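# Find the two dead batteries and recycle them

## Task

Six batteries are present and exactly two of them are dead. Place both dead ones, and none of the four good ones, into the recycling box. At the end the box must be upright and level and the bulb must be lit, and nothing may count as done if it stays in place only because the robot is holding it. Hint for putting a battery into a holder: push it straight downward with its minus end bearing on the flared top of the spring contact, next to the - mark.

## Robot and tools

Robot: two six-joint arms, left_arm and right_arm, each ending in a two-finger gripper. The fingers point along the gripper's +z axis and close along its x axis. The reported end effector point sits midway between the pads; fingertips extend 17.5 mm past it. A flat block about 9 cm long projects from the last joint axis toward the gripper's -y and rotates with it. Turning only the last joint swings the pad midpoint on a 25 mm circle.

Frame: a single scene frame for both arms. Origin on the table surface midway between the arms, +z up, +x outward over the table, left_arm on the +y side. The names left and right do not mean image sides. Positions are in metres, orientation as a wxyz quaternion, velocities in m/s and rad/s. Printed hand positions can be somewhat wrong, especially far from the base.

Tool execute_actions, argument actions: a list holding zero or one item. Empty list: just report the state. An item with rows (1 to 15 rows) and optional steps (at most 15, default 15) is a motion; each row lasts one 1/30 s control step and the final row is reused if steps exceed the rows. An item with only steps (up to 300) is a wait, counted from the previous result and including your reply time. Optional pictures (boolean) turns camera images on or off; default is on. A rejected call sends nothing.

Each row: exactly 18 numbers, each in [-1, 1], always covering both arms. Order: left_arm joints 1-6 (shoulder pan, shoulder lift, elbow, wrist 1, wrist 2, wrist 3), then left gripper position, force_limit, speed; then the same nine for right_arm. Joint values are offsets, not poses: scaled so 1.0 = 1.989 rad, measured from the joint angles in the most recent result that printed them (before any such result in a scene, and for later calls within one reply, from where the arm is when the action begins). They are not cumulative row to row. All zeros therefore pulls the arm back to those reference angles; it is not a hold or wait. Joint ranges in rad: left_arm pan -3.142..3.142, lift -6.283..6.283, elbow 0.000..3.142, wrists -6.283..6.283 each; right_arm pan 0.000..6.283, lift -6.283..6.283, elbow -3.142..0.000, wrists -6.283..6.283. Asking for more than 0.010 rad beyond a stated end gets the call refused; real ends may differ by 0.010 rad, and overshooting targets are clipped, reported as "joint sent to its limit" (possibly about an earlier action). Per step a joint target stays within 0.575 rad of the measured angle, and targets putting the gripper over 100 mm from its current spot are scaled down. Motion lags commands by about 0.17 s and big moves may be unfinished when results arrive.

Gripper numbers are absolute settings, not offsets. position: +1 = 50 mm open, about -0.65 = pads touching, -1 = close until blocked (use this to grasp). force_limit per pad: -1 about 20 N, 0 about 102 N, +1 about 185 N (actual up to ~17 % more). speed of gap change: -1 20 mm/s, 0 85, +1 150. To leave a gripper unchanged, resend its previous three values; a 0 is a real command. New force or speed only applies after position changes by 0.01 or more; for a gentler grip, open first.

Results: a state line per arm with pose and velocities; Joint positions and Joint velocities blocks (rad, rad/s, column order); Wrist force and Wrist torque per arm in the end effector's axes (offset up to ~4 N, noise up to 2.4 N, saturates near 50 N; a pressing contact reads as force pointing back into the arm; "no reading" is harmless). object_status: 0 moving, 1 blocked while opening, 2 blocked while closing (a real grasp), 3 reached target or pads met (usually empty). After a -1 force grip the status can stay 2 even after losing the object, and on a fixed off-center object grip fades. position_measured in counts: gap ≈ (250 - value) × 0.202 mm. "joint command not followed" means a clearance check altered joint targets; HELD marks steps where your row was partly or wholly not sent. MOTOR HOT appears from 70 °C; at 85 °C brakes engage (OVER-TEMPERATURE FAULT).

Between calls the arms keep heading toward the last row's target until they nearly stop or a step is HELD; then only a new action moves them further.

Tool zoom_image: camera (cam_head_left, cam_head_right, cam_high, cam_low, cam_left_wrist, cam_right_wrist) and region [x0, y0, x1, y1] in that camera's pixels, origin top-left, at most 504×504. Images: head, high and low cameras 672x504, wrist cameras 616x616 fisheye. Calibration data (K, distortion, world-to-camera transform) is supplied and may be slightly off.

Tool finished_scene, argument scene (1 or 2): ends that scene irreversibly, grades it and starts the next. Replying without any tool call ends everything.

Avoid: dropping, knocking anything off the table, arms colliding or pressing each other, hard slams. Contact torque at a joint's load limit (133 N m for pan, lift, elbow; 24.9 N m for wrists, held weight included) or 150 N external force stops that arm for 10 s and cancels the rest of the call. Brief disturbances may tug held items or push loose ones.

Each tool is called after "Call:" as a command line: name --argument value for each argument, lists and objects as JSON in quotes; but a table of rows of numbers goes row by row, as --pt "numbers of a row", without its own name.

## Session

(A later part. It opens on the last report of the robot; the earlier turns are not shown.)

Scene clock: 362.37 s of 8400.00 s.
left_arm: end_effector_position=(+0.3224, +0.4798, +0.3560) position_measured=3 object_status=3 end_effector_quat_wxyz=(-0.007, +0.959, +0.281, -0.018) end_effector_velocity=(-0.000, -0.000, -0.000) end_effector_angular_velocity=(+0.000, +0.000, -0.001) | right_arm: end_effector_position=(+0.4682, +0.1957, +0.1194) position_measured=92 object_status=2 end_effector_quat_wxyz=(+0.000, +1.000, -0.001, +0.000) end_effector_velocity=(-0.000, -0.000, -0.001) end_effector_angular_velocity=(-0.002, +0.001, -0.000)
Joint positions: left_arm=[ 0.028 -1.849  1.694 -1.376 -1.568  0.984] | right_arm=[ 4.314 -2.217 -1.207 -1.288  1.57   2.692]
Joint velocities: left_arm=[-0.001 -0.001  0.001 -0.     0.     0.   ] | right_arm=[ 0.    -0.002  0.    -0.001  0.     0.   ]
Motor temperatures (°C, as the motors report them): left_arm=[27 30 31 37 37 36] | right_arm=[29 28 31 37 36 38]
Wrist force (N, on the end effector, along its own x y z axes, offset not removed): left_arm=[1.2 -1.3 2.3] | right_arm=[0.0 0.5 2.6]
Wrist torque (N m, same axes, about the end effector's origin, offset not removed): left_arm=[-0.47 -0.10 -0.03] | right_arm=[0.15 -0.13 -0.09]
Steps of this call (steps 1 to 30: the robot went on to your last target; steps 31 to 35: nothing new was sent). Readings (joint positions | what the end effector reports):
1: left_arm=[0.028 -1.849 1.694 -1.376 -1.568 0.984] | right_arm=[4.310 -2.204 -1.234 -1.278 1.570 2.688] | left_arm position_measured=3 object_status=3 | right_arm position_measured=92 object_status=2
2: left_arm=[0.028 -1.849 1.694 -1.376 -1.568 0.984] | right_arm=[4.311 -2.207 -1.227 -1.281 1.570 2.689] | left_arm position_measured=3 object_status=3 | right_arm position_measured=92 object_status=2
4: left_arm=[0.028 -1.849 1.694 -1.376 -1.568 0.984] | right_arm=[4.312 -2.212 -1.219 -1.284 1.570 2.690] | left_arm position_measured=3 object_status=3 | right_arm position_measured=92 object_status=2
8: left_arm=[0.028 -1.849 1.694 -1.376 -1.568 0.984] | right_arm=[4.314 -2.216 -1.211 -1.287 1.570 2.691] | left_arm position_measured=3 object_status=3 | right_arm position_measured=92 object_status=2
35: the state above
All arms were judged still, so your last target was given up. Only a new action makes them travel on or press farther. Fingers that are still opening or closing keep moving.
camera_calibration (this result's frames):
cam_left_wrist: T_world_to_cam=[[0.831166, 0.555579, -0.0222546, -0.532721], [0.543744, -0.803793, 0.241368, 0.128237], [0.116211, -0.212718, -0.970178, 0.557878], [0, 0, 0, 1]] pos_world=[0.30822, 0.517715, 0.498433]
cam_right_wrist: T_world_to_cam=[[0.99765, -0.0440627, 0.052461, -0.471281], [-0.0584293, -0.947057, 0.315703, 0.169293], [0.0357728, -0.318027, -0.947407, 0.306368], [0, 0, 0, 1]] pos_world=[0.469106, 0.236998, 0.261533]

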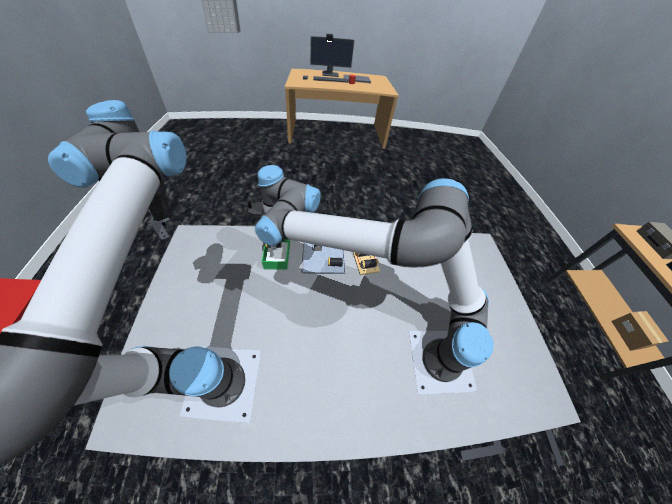

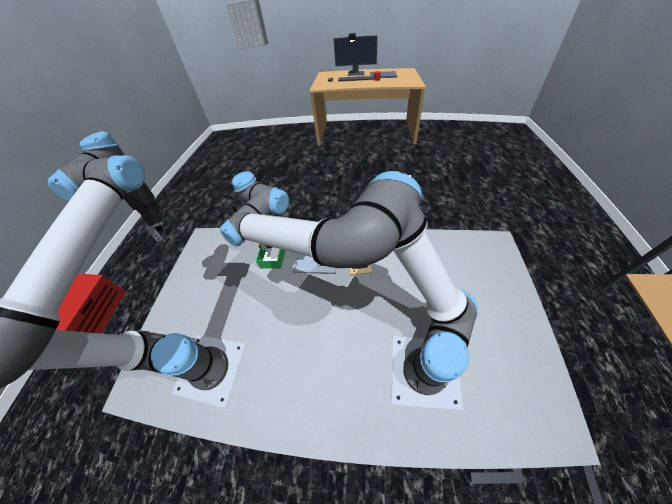

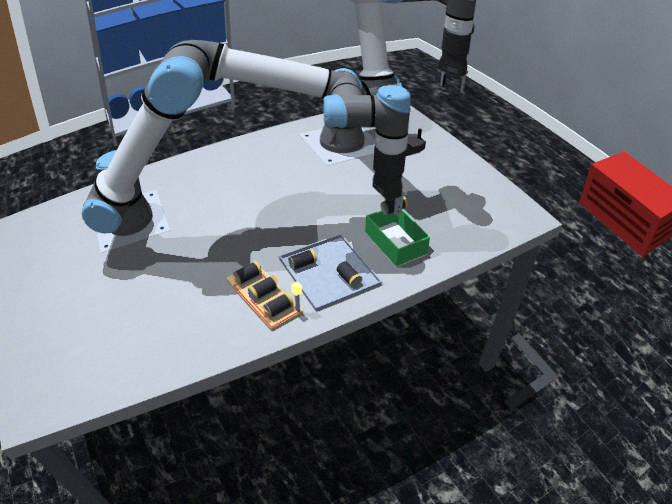

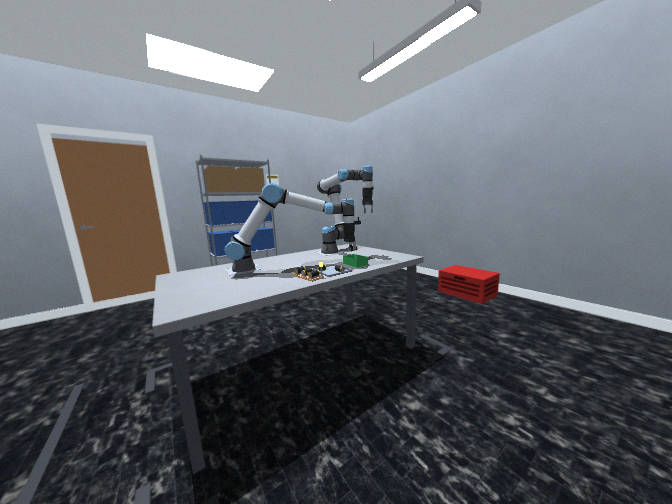

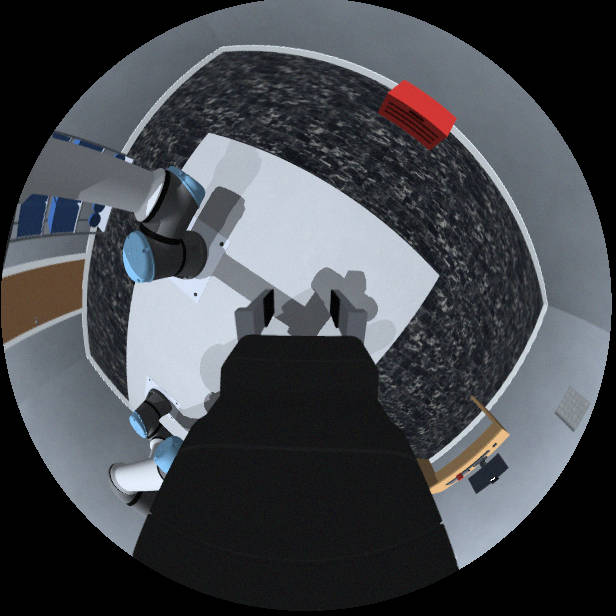

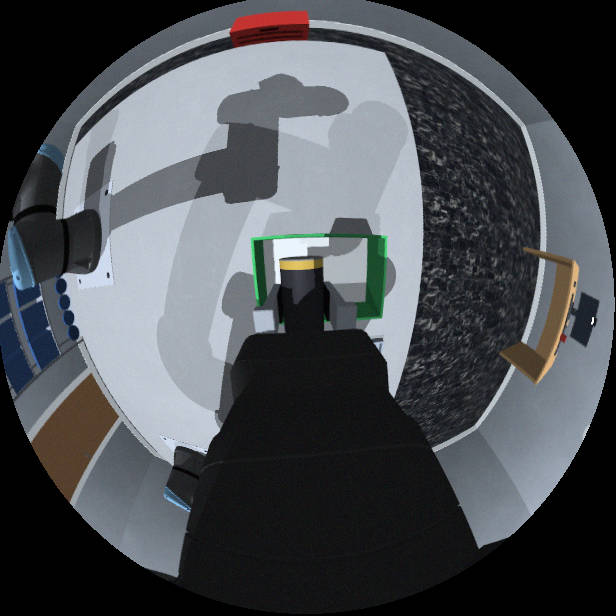

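Call:
execute_actions --actions '[{"rows":[[0,0,0,0,0,0,1,0,0,0,-0.0408,-0.0533,0.0941,0,0,-1,-0.3,-0.3]],"steps":15}]' --pictures false

Call:
execute_actions --actions '[{"steps":20}]'

Scene clock: 365.90 s of 8400.00 s.
left_arm: end_effector_position=(+0.3224, +0.4798, +0.3560) position_measured=3 object_status=3 end_effector_quat_wxyz=(-0.007, +0.959, +0.281, -0.018) end_effector_velocity=(-0.000, +0.000, -0.000) end_effector_angular_velocity=(+0.000, +0.001, +0.000) | right_arm: end_effector_position=(+0.4680, +0.1955, +0.0316) position_measured=92 object_status=2 end_effector_quat_wxyz=(+0.001, +1.000, -0.001, -0.000) end_effector_velocity=(-0.000, -0.000, -0.019) end_effector_angular_velocity=(+0.004, -0.002, +0.000)
Joint positions: left_arm=[ 0.028 -1.849  1.694 -1.376 -1.568  0.984] | right_arm=[ 4.314 -2.297 -1.311 -1.107  1.57   2.692]
Joint velocities: left_arm=[0.001 0.001 0.    0.    0.    0.001] | right_arm=[ 0.    -0.018 -0.024  0.047 -0.    -0.   ]
Motor temperatures (°C, as the motors report them): left_arm=[27 30 31 37 37 36] | right_arm=[29 28 31 37 36 38]
Wrist force (N, on the end effector, along its own x y z axes, offset not removed): left_arm=[-5.2 -1.2 1.0] | right_arm=[0.1 -0.7 3.6]
Wrist torque (N m, same axes, about the end effector's origin, offset not removed): left_arm=[-0.47 0.95 0.36] | right_arm=[0.01 -0.17 -0.15]
Steps of this call (steps 1 to 90: nothing new was sent; then 0.03 s passed at rest; steps 91 to 105: all 15 steps of this action). Readings (joint positions | what the end effector reports):
91: left_arm=[0.028 -1.849 1.694 -1.376 -1.568 0.984] | right_arm=[4.314 -2.218 -1.208 -1.288 1.570 2.692] | left_arm position_measured=3 object_status=3 | right_arm position_measured=92 object_status=2
92: left_arm=[0.028 -1.849 1.694 -1.376 -1.568 0.984] | right_arm=[4.314 -2.223 -1.213 -1.282 1.570 2.692] | left_arm position_measured=3 object_status=3 | right_arm position_measured=92 object_status=2
94: left_arm=[0.028 -1.849 1.694 -1.376 -1.568 0.984] | right_arm=[4.314 -2.252 -1.249 -1.230 1.570 2.692] | left_arm position_measured=3 object_status=3 | right_arm position_measured=92 object_status=2
98: left_arm=[0.028 -1.849 1.694 -1.376 -1.568 0.984] | right_arm=[4.314 -2.284 -1.293 -1.143 1.570 2.692] | left_arm position_measured=3 object_status=3 | right_arm position_measured=92 object_status=2
105: the state above

Scene clock: 366.57 s of 8400.00 s.
left_arm: end_effector_position=(+0.3224, +0.4798, +0.3560) position_measured=3 object_status=3 end_effector_quat_wxyz=(-0.007, +0.959, +0.281, -0.018) end_effector_velocity=(+0.000, -0.000, -0.000) end_effector_angular_velocity=(+0.000, +0.001, -0.001) | right_arm: end_effector_position=(+0.4680, +0.1955, +0.0294) position_measured=92 object_status=2 end_effector_quat_wxyz=(+0.000, +1.000, -0.001, +0.000) end_effector_velocity=(+0.000, -0.000, -0.001) end_effector_angular_velocity=(-0.001, +0.000, -0.000)
Joint positions: left_arm=[ 0.028 -1.849  1.694 -1.376 -1.568  0.984] | right_arm=[ 4.314 -2.299 -1.313 -1.101  1.57   2.692]
Joint velocities: left_arm=[-0.     0.001  0.     0.    -0.     0.   ] | right_arm=[-0.    -0.001 -0.     0.    -0.     0.   ]
Motor temperatures (°C, as the motors report them): left_arm=[27 30 31 37 37 36] | right_arm=[29 28 31 37 36 38]
Wrist force (N, on the end effector, along its own x y z axes, offset not removed): left_arm=[-2.7 1.1 1.5] | right_arm=[0.0 -0.2 3.6]
Wrist torque (N m, same axes, about the end effector's origin, offset not removed): left_arm=[-0.02 0.45 0.37] | right_arm=[0.10 -0.19 -0.17]
Steps of this call (steps 1 to 15: the robot went on to your last target; steps 16 to 20: nothing new was sent). Readings (joint positions | what the end effector reports):
1: left_arm=[0.028 -1.849 1.694 -1.376 -1.568 0.984] | right_arm=[4.314 -2.297 -1.311 -1.105 1.570 2.692] | left_arm position_measured=3 object_status=3 | right_arm position_measured=92 object_status=2
2: left_arm=[0.028 -1.849 1.694 -1.376 -1.568 0.984] | right_arm=[4.314 -2.297 -1.312 -1.104 1.570 2.692] | left_arm position_measured=3 object_status=3 | right_arm position_measured=92 object_status=2
4: left_arm=[0.028 -1.849 1.694 -1.376 -1.568 0.984] | right_arm=[4.314 -2.298 -1.312 -1.103 1.570 2.692] | left_arm position_measured=3 object_status=3 | right_arm position_measured=92 object_status=2
8: left_arm=[0.028 -1.849 1.694 -1.376 -1.568 0.984] | right_arm=[4.314 -2.298 -1.313 -1.102 1.570 2.692] | left_arm position_measured=3 object_status=3 | right_arm position_measured=92 object_status=2
20: the state above
All arms were judged still, so your last target was given up. Only a new action makes them travel on or press farther. Fingers that are still opening or closing keep moving.
camera_calibration (this result's frames):
cam_left_wrist: T_world_to_cam=[[0.831166, 0.555579, -0.0222543, -0.532721], [0.543744, -0.803793, 0.241369, 0.128236], [0.116211, -0.212718, -0.970178, 0.557878], [0, 0, 0, 1]] pos_world=[0.30822, 0.517715, 0.498433]
cam_right_wrist: T_world_to_cam=[[0.997651, -0.0440445, 0.0524604, -0.466426], [-0.0584119, -0.947058, 0.315705, 0.197428], [0.035778, -0.318027, -0.947406, 0.22101], [0, 0, 0, 1]] pos_world=[0.468955, 0.23672, 0.171526]

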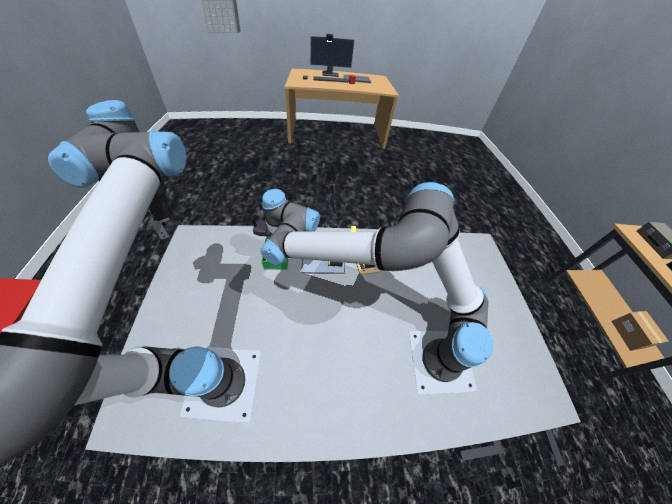

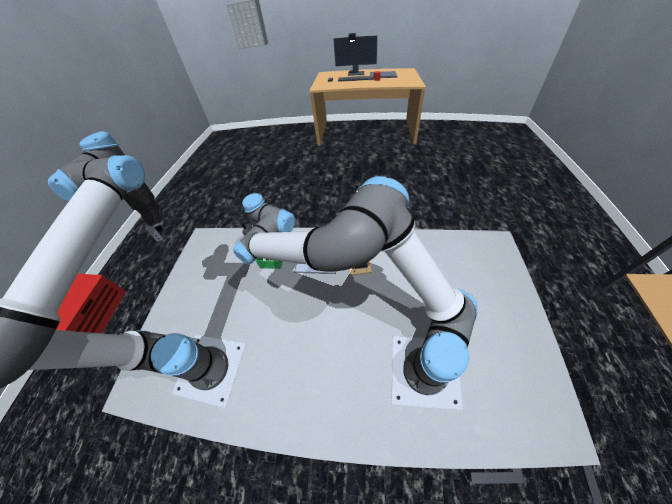

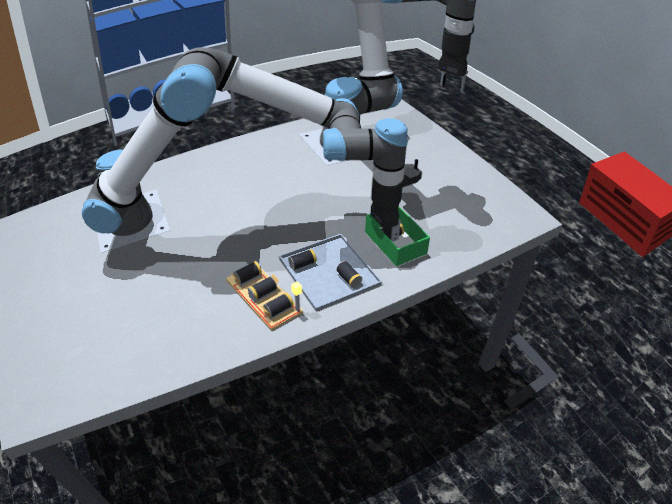

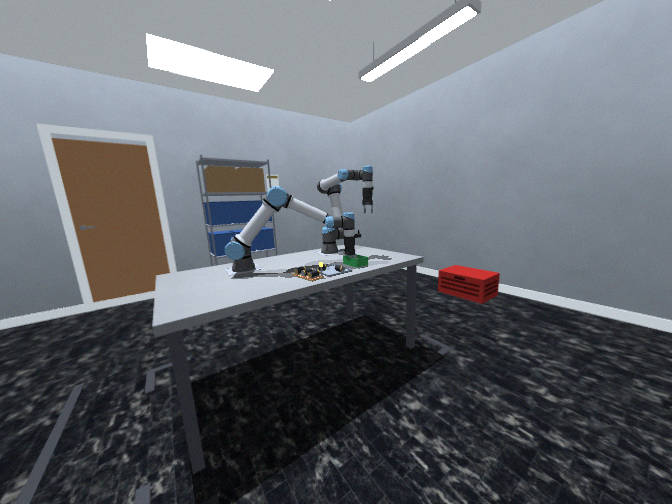

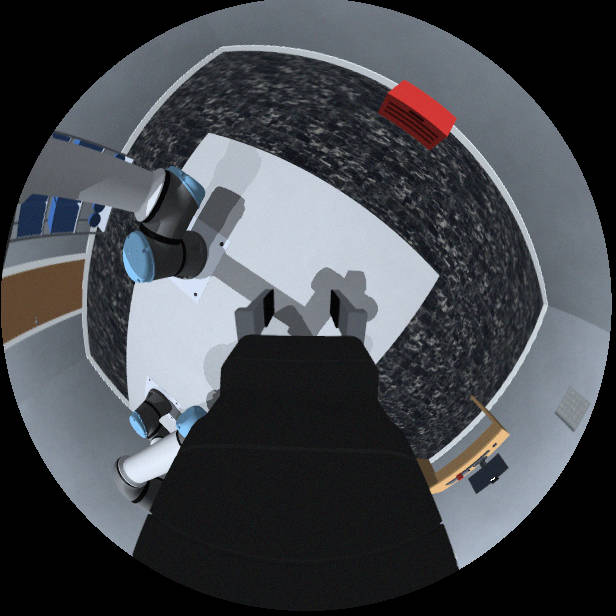

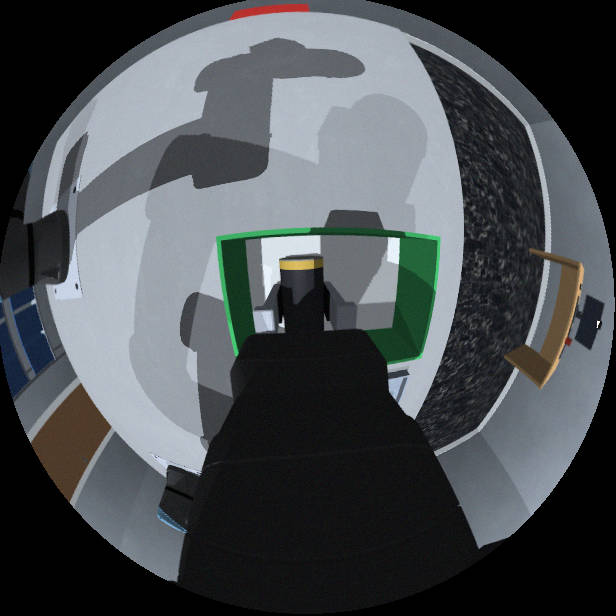

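Call:
execute_actions --actions '[{"rows":[[0,0,0,0,0,0,1,0,0,0.006,0,0,0,0,0.006,-1,-0.3,-0.3]],"steps":15}]' --pictures false

Call:
execute_actions --actions '[{"rows":[[0,0,0,0,0,0,1,0,0,0,0,0,0,0,0,0.74,-0.3,-0.3]],"steps":12}]' --pictures false

Call:
execute_actions --actions '[{"rows":[[0,0,0,0,0,0,1,0,0,0,0.0408,0.0533,-0.0941,0,0,0.74,-0.3,-0.3]],"steps":15}]' --pictures false

Call:
execute_actions --actions '[{"steps":15}]' --pictures false

Call:
execute_actions --actions '[{"rows":[[0,0,0,0,0,0,1,0,0,-0.1245,0.0352,-0.0855,0.0501,0,-0.9394,1,-0.3,-0.3]],"steps":15}]' --pictures false

Call:
execute_actions --actions '[{"steps":45}]'

Scene clock: 376.53 s of 8400.00 s.
left_arm: end_effector_position=(+0.3224, +0.4798, +0.3560) position_measured=3 object_status=3 end_effector_quat_wxyz=(-0.007, +0.959, +0.281, -0.018) end_effector_velocity=(-0.000, +0.000, -0.000) end_effector_angular_velocity=(-0.000, +0.001, -0.001) | right_arm: end_effector_position=(+0.4610, +0.2005, +0.0294) position_measured=92 object_status=2 end_effector_quat_wxyz=(+0.000, +1.000, -0.001, +0.000) end_effector_velocity=(-0.002, +0.001, -0.001) end_effector_angular_velocity=(-0.000, +0.000, -0.000)
Joint positions: left_arm=[ 0.028 -1.849  1.694 -1.376 -1.568  0.984] | right_arm=[ 4.326 -2.299 -1.313 -1.101  1.57   2.704]
Joint velocities: left_arm=[ 0.     0.    -0.     0.    -0.     0.001] | right_arm=[ 0.002 -0.001 -0.     0.001  0.     0.002]
Motor temperatures (°C, as the motors report them): left_arm=[27 30 31 37 37 36] | right_arm=[29 28 31 37 36 38]
Wrist force (N, on the end effector, along its own x y z axes, offset not removed): left_arm=[-1.8 0.0 0.3] | right_arm=[-0.5 -1.2 3.3]
Wrist torque (N m, same axes, about the end effector's origin, offset not removed): left_arm=[-0.31 0.48 0.07] | right_arm=[-0.14 -0.04 -0.07]
Steps of this call (steps 1 to 90: nothing new was sent; then 6.47 s passed at rest; steps 91 to 105: all 15 steps of this action). Readings (joint positions | what the end effector reports):
91: left_arm=[0.028 -1.849 1.694 -1.376 -1.568 0.984] | right_arm=[4.314 -2.299 -1.313 -1.101 1.570 2.692] | left_arm position_measured=3 object_status=3 | right_arm position_measured=92 object_status=2
92: left_arm=[0.028 -1.849 1.694 -1.376 -1.568 0.984] | right_arm=[4.316 -2.299 -1.313 -1.101 1.570 2.694] | left_arm position_measured=3 object_status=3 | right_arm position_measured=92 object_status=2
94: left_arm=[0.028 -1.849 1.694 -1.376 -1.568 0.984] | right_arm=[4.320 -2.299 -1.313 -1.101 1.570 2.698] | left_arm position_measured=3 object_status=3 | right_arm position_measured=92 object_status=2
98: left_arm=[0.028 -1.849 1.694 -1.376 -1.568 0.984] | right_arm=[4.324 -2.299 -1.313 -1.101 1.570 2.702] | left_arm position_measured=3 object_status=3 | right_arm position_measured=92 object_status=2
105: the state above

Scene clock: 376.93 s of 8400.00 s.
left_arm: end_effector_position=(+0.3224, +0.4798, +0.3560) position_measured=3 object_status=3 end_effector_quat_wxyz=(-0.007, +0.959, +0.281, -0.018) end_effector_velocity=(+0.000, +0.000, +0.000) end_effector_angular_velocity=(+0.000, -0.001, +0.002) | right_arm: end_effector_position=(+0.4610, +0.2006, +0.0294) position_measured=42 object_status=3 end_effector_quat_wxyz=(+0.000, +1.000, -0.001, +0.000) end_effector_velocity=(+0.000, +0.001, +0.001) end_effector_angular_velocity=(+0.003, -0.001, -0.000)
Joint positions: left_arm=[ 0.028 -1.849  1.694 -1.376 -1.568  0.984] | right_arm=[ 4.326 -2.299 -1.313 -1.101  1.57   2.704]
Joint velocities: left_arm=[ 0.001 -0.    -0.    -0.    -0.    -0.001] | right_arm=[ 0.     0.001 -0.     0.002  0.     0.   ]
Motor temperatures (°C, as the motors report them): left_arm=[27 30 31 37 37 36] | right_arm=[29 28 31 37 36 38]
Wrist force (N, on the end effector, along its own x y z axes, offset not removed): left_arm=[-0.8 -1.2 -3.2] | right_arm=[-0.7 -0.2 2.6]
Wrist torque (N m, same axes, about the end effector's origin, offset not removed): left_arm=[-0.52 0.26 0.18] | right_arm=[0.12 -0.10 -0.13]
Steps of this call (steps 1 to 12: all 12 steps of this action). Readings (joint positions | what the end effector reports):
1: left_arm=[0.028 -1.849 1.694 -1.376 -1.568 0.984] | right_arm=[4.326 -2.299 -1.313 -1.101 1.570 2.704] | left_arm position_measured=3 object_status=3 | right_arm position_measured=88 object_status=0
2: left_arm=[0.028 -1.849 1.694 -1.376 -1.568 0.984] | right_arm=[4.326 -2.299 -1.313 -1.101 1.570 2.704] | left_arm position_measured=3 object_status=3 | right_arm position_measured=77 object_status=0
4: left_arm=[0.028 -1.849 1.694 -1.376 -1.568 0.984] | right_arm=[4.326 -2.299 -1.313 -1.101 1.570 2.704] | left_arm position_measured=3 object_status=3 | right_arm position_measured=55 object_status=0
8: left_arm=[0.028 -1.849 1.694 -1.376 -1.568 0.984] | right_arm=[4.326 -2.299 -1.313 -1.101 1.570 2.704] | left_arm position_measured=3 object_status=3 | right_arm position_measured=42 object_status=0
12: the state above

Scene clock: 377.43 s of 8400.00 s.
left_arm: end_effector_position=(+0.3224, +0.4798, +0.3560) position_measured=3 object_status=3 end_effector_quat_wxyz=(-0.007, +0.959, +0.281, -0.018) end_effector_velocity=(+0.000, -0.000, -0.000) end_effector_angular_velocity=(+0.000, +0.001, +0.002) | right_arm: end_effector_position=(+0.4612, +0.2012, +0.1171) position_measured=42 object_status=3 end_effector_quat_wxyz=(+0.000, +1.000, -0.001, +0.000) end_effector_velocity=(-0.001, -0.003, +0.019) end_effector_angular_velocity=(-0.006, +0.003, -0.000)
Joint positions: left_arm=[ 0.028 -1.849  1.694 -1.376 -1.568  0.984] | right_arm=[ 4.326 -2.22  -1.21  -1.283  1.57   2.704]
Joint velocities: left_arm=[-0.     0.001 -0.     0.     0.    -0.002] | right_arm=[-0.     0.017  0.024 -0.046  0.     0.   ]
Motor temperatures (°C, as the motors report them): left_arm=[27 30 31 37 37 36] | right_arm=[29 28 31 37 36 38]
Wrist force (N, on the end effector, along its own x y z axes, offset not removed): left_arm=[-5.1 2.2 2.4] | right_arm=[-0.5 -0.7 1.2]
Wrist torque (N m, same axes, about the end effector's origin, offset not removed): left_arm=[0.28 1.14 0.08] | right_arm=[-0.02 -0.14 -0.19]
Steps of this call (steps 1 to 15: all 15 steps of this action). Readings (joint positions | what the end effector reports):
1: left_arm=[0.028 -1.849 1.694 -1.376 -1.568 0.984] | right_arm=[4.326 -2.298 -1.313 -1.101 1.570 2.704] | left_arm position_measured=3 object_status=3 | right_arm position_measured=42 object_status=3
2: left_arm=[0.028 -1.849 1.694 -1.376 -1.568 0.984] | right_arm=[4.326 -2.293 -1.308 -1.107 1.570 2.704] | left_arm position_measured=3 object_status=3 | right_arm position_measured=42 object_status=3
4: left_arm=[0.028 -1.849 1.694 -1.376 -1.568 0.984] | right_arm=[4.326 -2.264 -1.272 -1.159 1.570 2.704] | left_arm position_measured=3 object_status=3 | right_arm position_measured=42 object_status=3
8: left_arm=[0.028 -1.849 1.694 -1.376 -1.568 0.984] | right_arm=[4.326 -2.232 -1.228 -1.247 1.570 2.704] | left_arm position_measured=3 object_status=3 | right_arm position_measured=42 object_status=3
15: the state above

Scene clock: 377.93 s of 8400.00 s.
left_arm: end_effector_position=(+0.3224, +0.4798, +0.3560) position_measured=3 object_status=3 end_effector_quat_wxyz=(-0.007, +0.959, +0.281, -0.018) end_effector_velocity=(-0.000, +0.000, -0.000) end_effector_angular_velocity=(+0.000, +0.000, +0.001) | right_arm: end_effector_position=(+0.4611, +0.2009, +0.1194) position_measured=42 object_status=3 end_effector_quat_wxyz=(+0.000, +1.000, -0.001, +0.000) end_effector_velocity=(-0.000, +0.001, +0.001) end_effector_angular_velocity=(+0.002, -0.001, +0.001)
Joint positions: left_arm=[ 0.028 -1.849  1.694 -1.376 -1.568  0.984] | right_arm=[ 4.326 -2.217 -1.207 -1.288  1.57   2.704]
Joint velocities: left_arm=[ 0.    -0.     0.    -0.     0.    -0.001] | right_arm=[ 0.001  0.     0.     0.002 -0.     0.   ]
Motor temperatures (°C, as the motors report them): left_arm=[27 30 31 37 37 36] | right_arm=[29 28 31 37 36 38]
Wrist force (N, on the end effector, along its own x y z axes, offset not removed): left_arm=[-3.3 0.4 4.0] | right_arm=[-0.9 0.5 2.5]
Wrist torque (N m, same axes, about the end effector's origin, offset not removed): left_arm=[-0.06 0.64 0.11] | right_arm=[0.22 0.04 -0.13]
Steps of this call (steps 1 to 15: the robot went on to your last target). Readings (joint positions | what the end effector reports):
1: left_arm=[0.028 -1.849 1.694 -1.376 -1.568 0.984] | right_arm=[4.326 -2.219 -1.210 -1.284 1.570 2.704] | left_arm position_measured=3 object_status=3 | right_arm position_measured=42 object_status=3
2: left_arm=[0.028 -1.849 1.694 -1.376 -1.568 0.984] | right_arm=[4.326 -2.219 -1.209 -1.285 1.570 2.704] | left_arm position_measured=3 object_status=3 | right_arm position_measured=42 object_status=3
4: left_arm=[0.028 -1.849 1.694 -1.376 -1.568 0.984] | right_arm=[4.326 -2.218 -1.208 -1.286 1.570 2.704] | left_arm position_measured=3 object_status=3 | right_arm position_measured=42 object_status=3
8: left_arm=[0.028 -1.849 1.694 -1.376 -1.568 0.984] | right_arm=[4.326 -2.218 -1.208 -1.288 1.570 2.704] | left_arm position_measured=3 object_status=3 | right_arm position_measured=42 object_status=3
15: the state above
All arms were judged still, so your last target was given up. Only a new action makes them travel on or press farther. Fingers that are still opening or closing keep moving.

Scene clock: 378.43 s of 8400.00 s.
left_arm: end_effector_position=(+0.3224, +0.4798, +0.3560) position_measured=3 object_status=3 end_effector_quat_wxyz=(-0.007, +0.959, +0.281, -0.018) end_effector_velocity=(-0.000, +0.000, -0.000) end_effector_angular_velocity=(+0.000, +0.000, +0.002) | right_arm: end_effector_position=(+0.5518, +0.0526, +0.1007) position_measured=3 object_status=3 end_effector_quat_wxyz=(+0.000, +0.945, +0.327, -0.000) end_effector_velocity=(-0.001, -0.124, -0.012) end_effector_angular_velocity=(-0.004, +0.005, +2.456)
Joint positions: left_arm=[ 0.028 -1.849  1.694 -1.376 -1.568  0.984] | right_arm=[ 4.094 -2.151 -1.367 -1.194  1.57   1.805]
Joint velocities: left_arm=[ 0.001  0.     0.     0.    -0.    -0.001] | right_arm=[-0.13   0.033 -0.086  0.048 -0.    -2.586]
Motor temperatures (°C, as the motors report them): left_arm=[27 30 31 37 37 36] | right_arm=[29 28 31 37 36 38]
Wrist force (N, on the end effector, along its own x y z axes, offset not removed): left_arm=[-1.8 -0.5 0.2] | right_arm=[0.5 1.7 2.7]
Wrist torque (N m, same axes, about the end effector's origin, offset not removed): left_arm=[-0.29 0.56 0.25] | right_arm=[0.36 -0.29 -0.12]
Steps of this call (steps 1 to 15: all 15 steps of this action). Readings (joint positions | what the end effector reports):
1: left_arm=[0.028 -1.849 1.694 -1.376 -1.568 0.984] | right_arm=[4.326 -2.217 -1.208 -1.288 1.570 2.704] | left_arm position_measured=3 object_status=3 | right_arm position_measured=37 object_status=0
2: left_arm=[0.028 -1.849 1.694 -1.376 -1.568 0.984] | right_arm=[4.320 -2.213 -1.213 -1.283 1.571 2.698] | left_arm position_measured=3 object_status=3 | right_arm position_measured=27 object_status=0
4: left_arm=[0.028 -1.849 1.694 -1.376 -1.568 0.984] | right_arm=[4.277 -2.200 -1.245 -1.264 1.571 2.638] | left_arm position_measured=3 object_status=3 | right_arm position_measured=7 object_status=0
8: left_arm=[0.028 -1.849 1.694 -1.376 -1.568 0.984] | right_arm=[4.185 -2.175 -1.307 -1.228 1.571 2.395] | left_arm position_measured=3 object_status=3 | right_arm position_measured=3 object_status=0
15: the state above

Scene clock: 379.93 s of 8400.00 s.
left_arm: end_effector_position=(+0.3224, +0.4798, +0.3560) position_measured=3 object_status=3 end_effector_quat_wxyz=(-0.007, +0.959, +0.281, -0.018) end_effector_velocity=(+0.000, +0.000, -0.000) end_effector_angular_velocity=(+0.000, +0.001, +0.001) | right_arm: end_effector_position=(+0.5478, +0.0215, +0.0994) position_measured=3 object_status=3 end_effector_quat_wxyz=(+0.000, +0.690, +0.724, -0.001) end_effector_velocity=(+0.000, +0.000, +0.000) end_effector_angular_velocity=(+0.001, -0.001, -0.000)
Joint positions: left_arm=[ 0.028 -1.849  1.694 -1.376 -1.568  0.984] | right_arm=[ 4.078 -2.147 -1.377 -1.188  1.57   0.836]
Joint velocities: left_arm=[ 0.001  0.001 -0.     0.     0.    -0.   ] | right_arm=[ 0.     0.    -0.     0.002 -0.     0.   ]
Motor temperatures (°C, as the motors report them): left_arm=[27 30 31 37 37 36] | right_arm=[29 28 31 37 36 38]
Wrist force (N, on the end effector, along its own x y z axes, offset not removed): left_arm=[-0.9 0.9 2.4] | right_arm=[1.0 1.4 1.2]
Wrist torque (N m, same axes, about the end effector's origin, offset not removed): left_arm=[0.09 0.40 -0.08] | right_arm=[0.38 -0.36 -0.14]
Steps of this call (steps 1 to 45: the robot went on to your last target). Readings (joint positions | what the end effector reports):
1: left_arm=[0.028 -1.849 1.694 -1.376 -1.568 0.984] | right_arm=[4.090 -2.150 -1.370 -1.193 1.570 1.717] | left_arm position_measured=3 object_status=3 | right_arm position_measured=3 object_status=3
2: left_arm=[0.028 -1.849 1.694 -1.376 -1.568 0.984] | right_arm=[4.087 -2.150 -1.372 -1.192 1.570 1.629] | left_arm position_measured=3 object_status=3 | right_arm position_measured=3 object_status=3
4: left_arm=[0.028 -1.849 1.694 -1.376 -1.568 0.984] | right_arm=[4.083 -2.149 -1.374 -1.190 1.570 1.453] | left_arm position_measured=3 object_status=3 | right_arm position_measured=3 object_status=3
8: left_arm=[0.028 -1.849 1.694 -1.376 -1.568 0.984] | right_arm=[4.080 -2.148 -1.376 -1.189 1.570 1.111] | left_arm position_measured=3 object_status=3 | right_arm position_measured=3 object_status=3
45: the state above
All arms were judged still, so your last target was given up. Only a new action makes them travel on or press farther. Fingers that are still opening or closing keep moving.
camera_calibration (this result's frames):
cam_left_wrist: T_world_to_cam=[[0.831166, 0.555579, -0.0222546, -0.532721], [0.543744, -0.803793, 0.241368, 0.128237], [0.116211, -0.212718, -0.970178, 0.557878], [0, 0, 0, 1]] pos_world=[0.30822, 0.517715, 0.498433]
cam_right_wrist: T_world_to_cam=[[-0.00555746, 0.998665, 0.0513514, -0.0300533], [0.949144, -0.0108977, 0.314655, -0.556746], [0.314794, 0.0504886, -0.947816, 0.0684015], [0, 0, 0, 1]] pos_world=[0.506732, 0.0204924, 0.241558]

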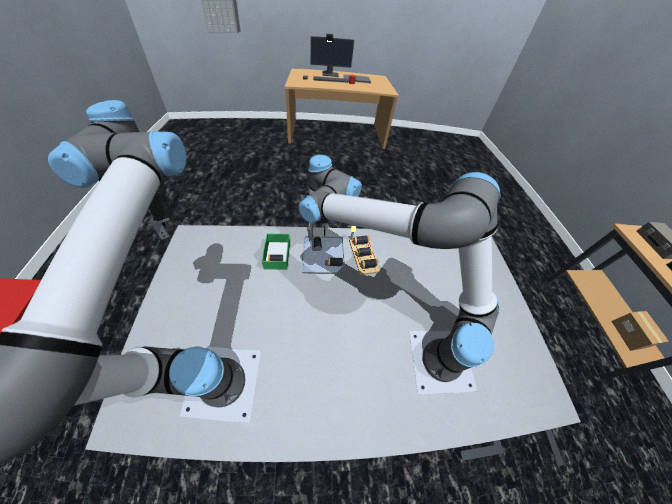

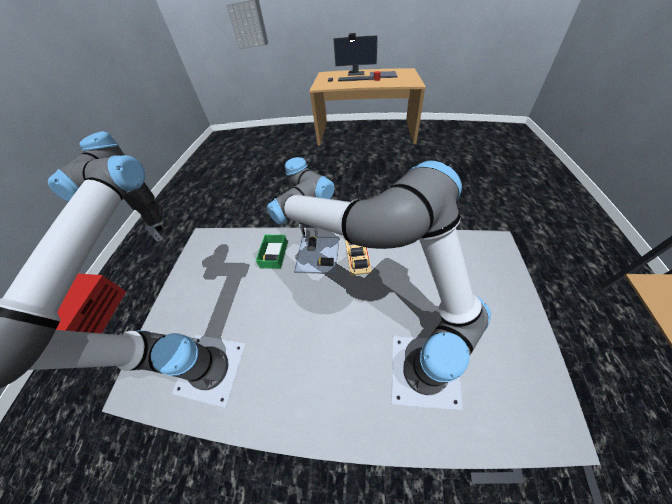

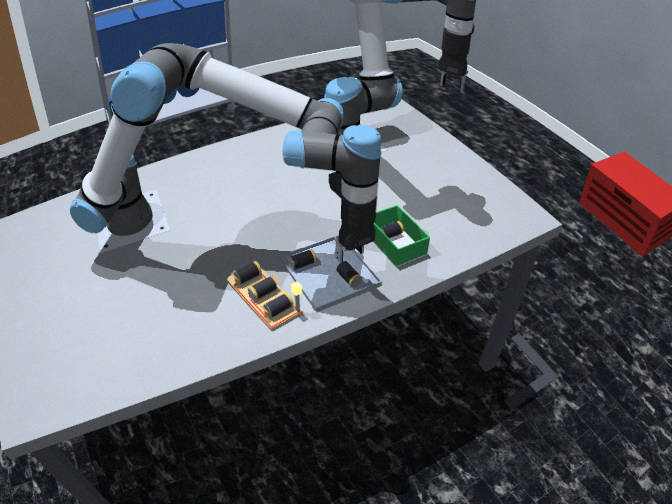

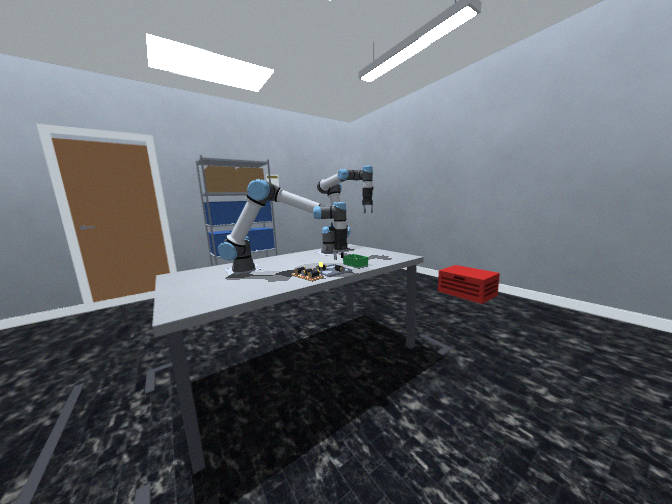

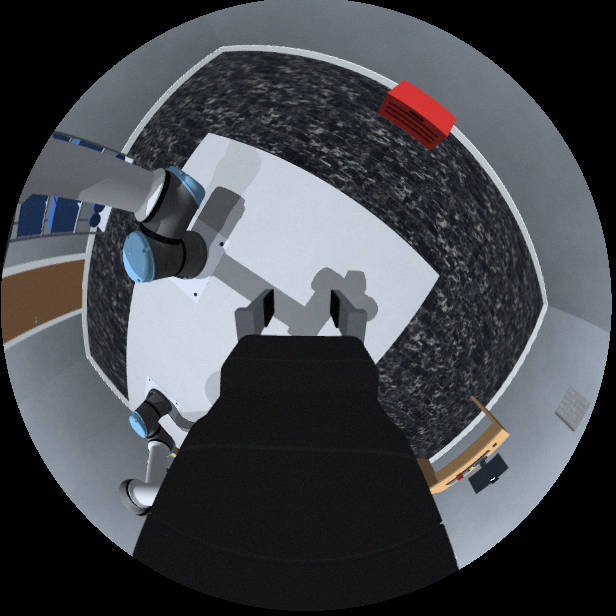

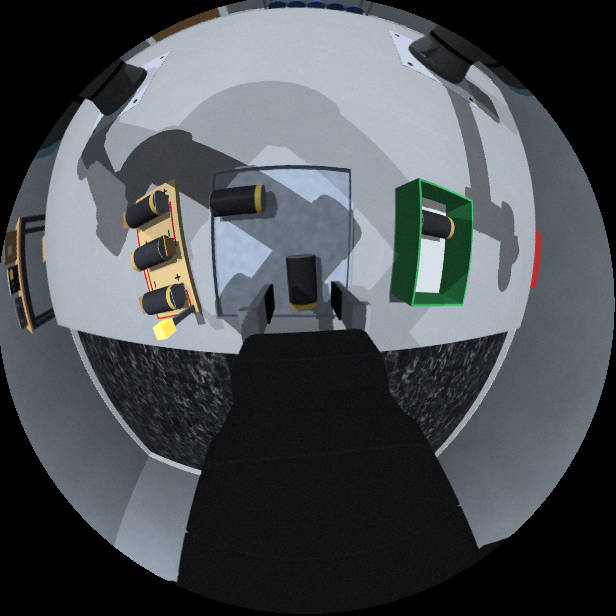

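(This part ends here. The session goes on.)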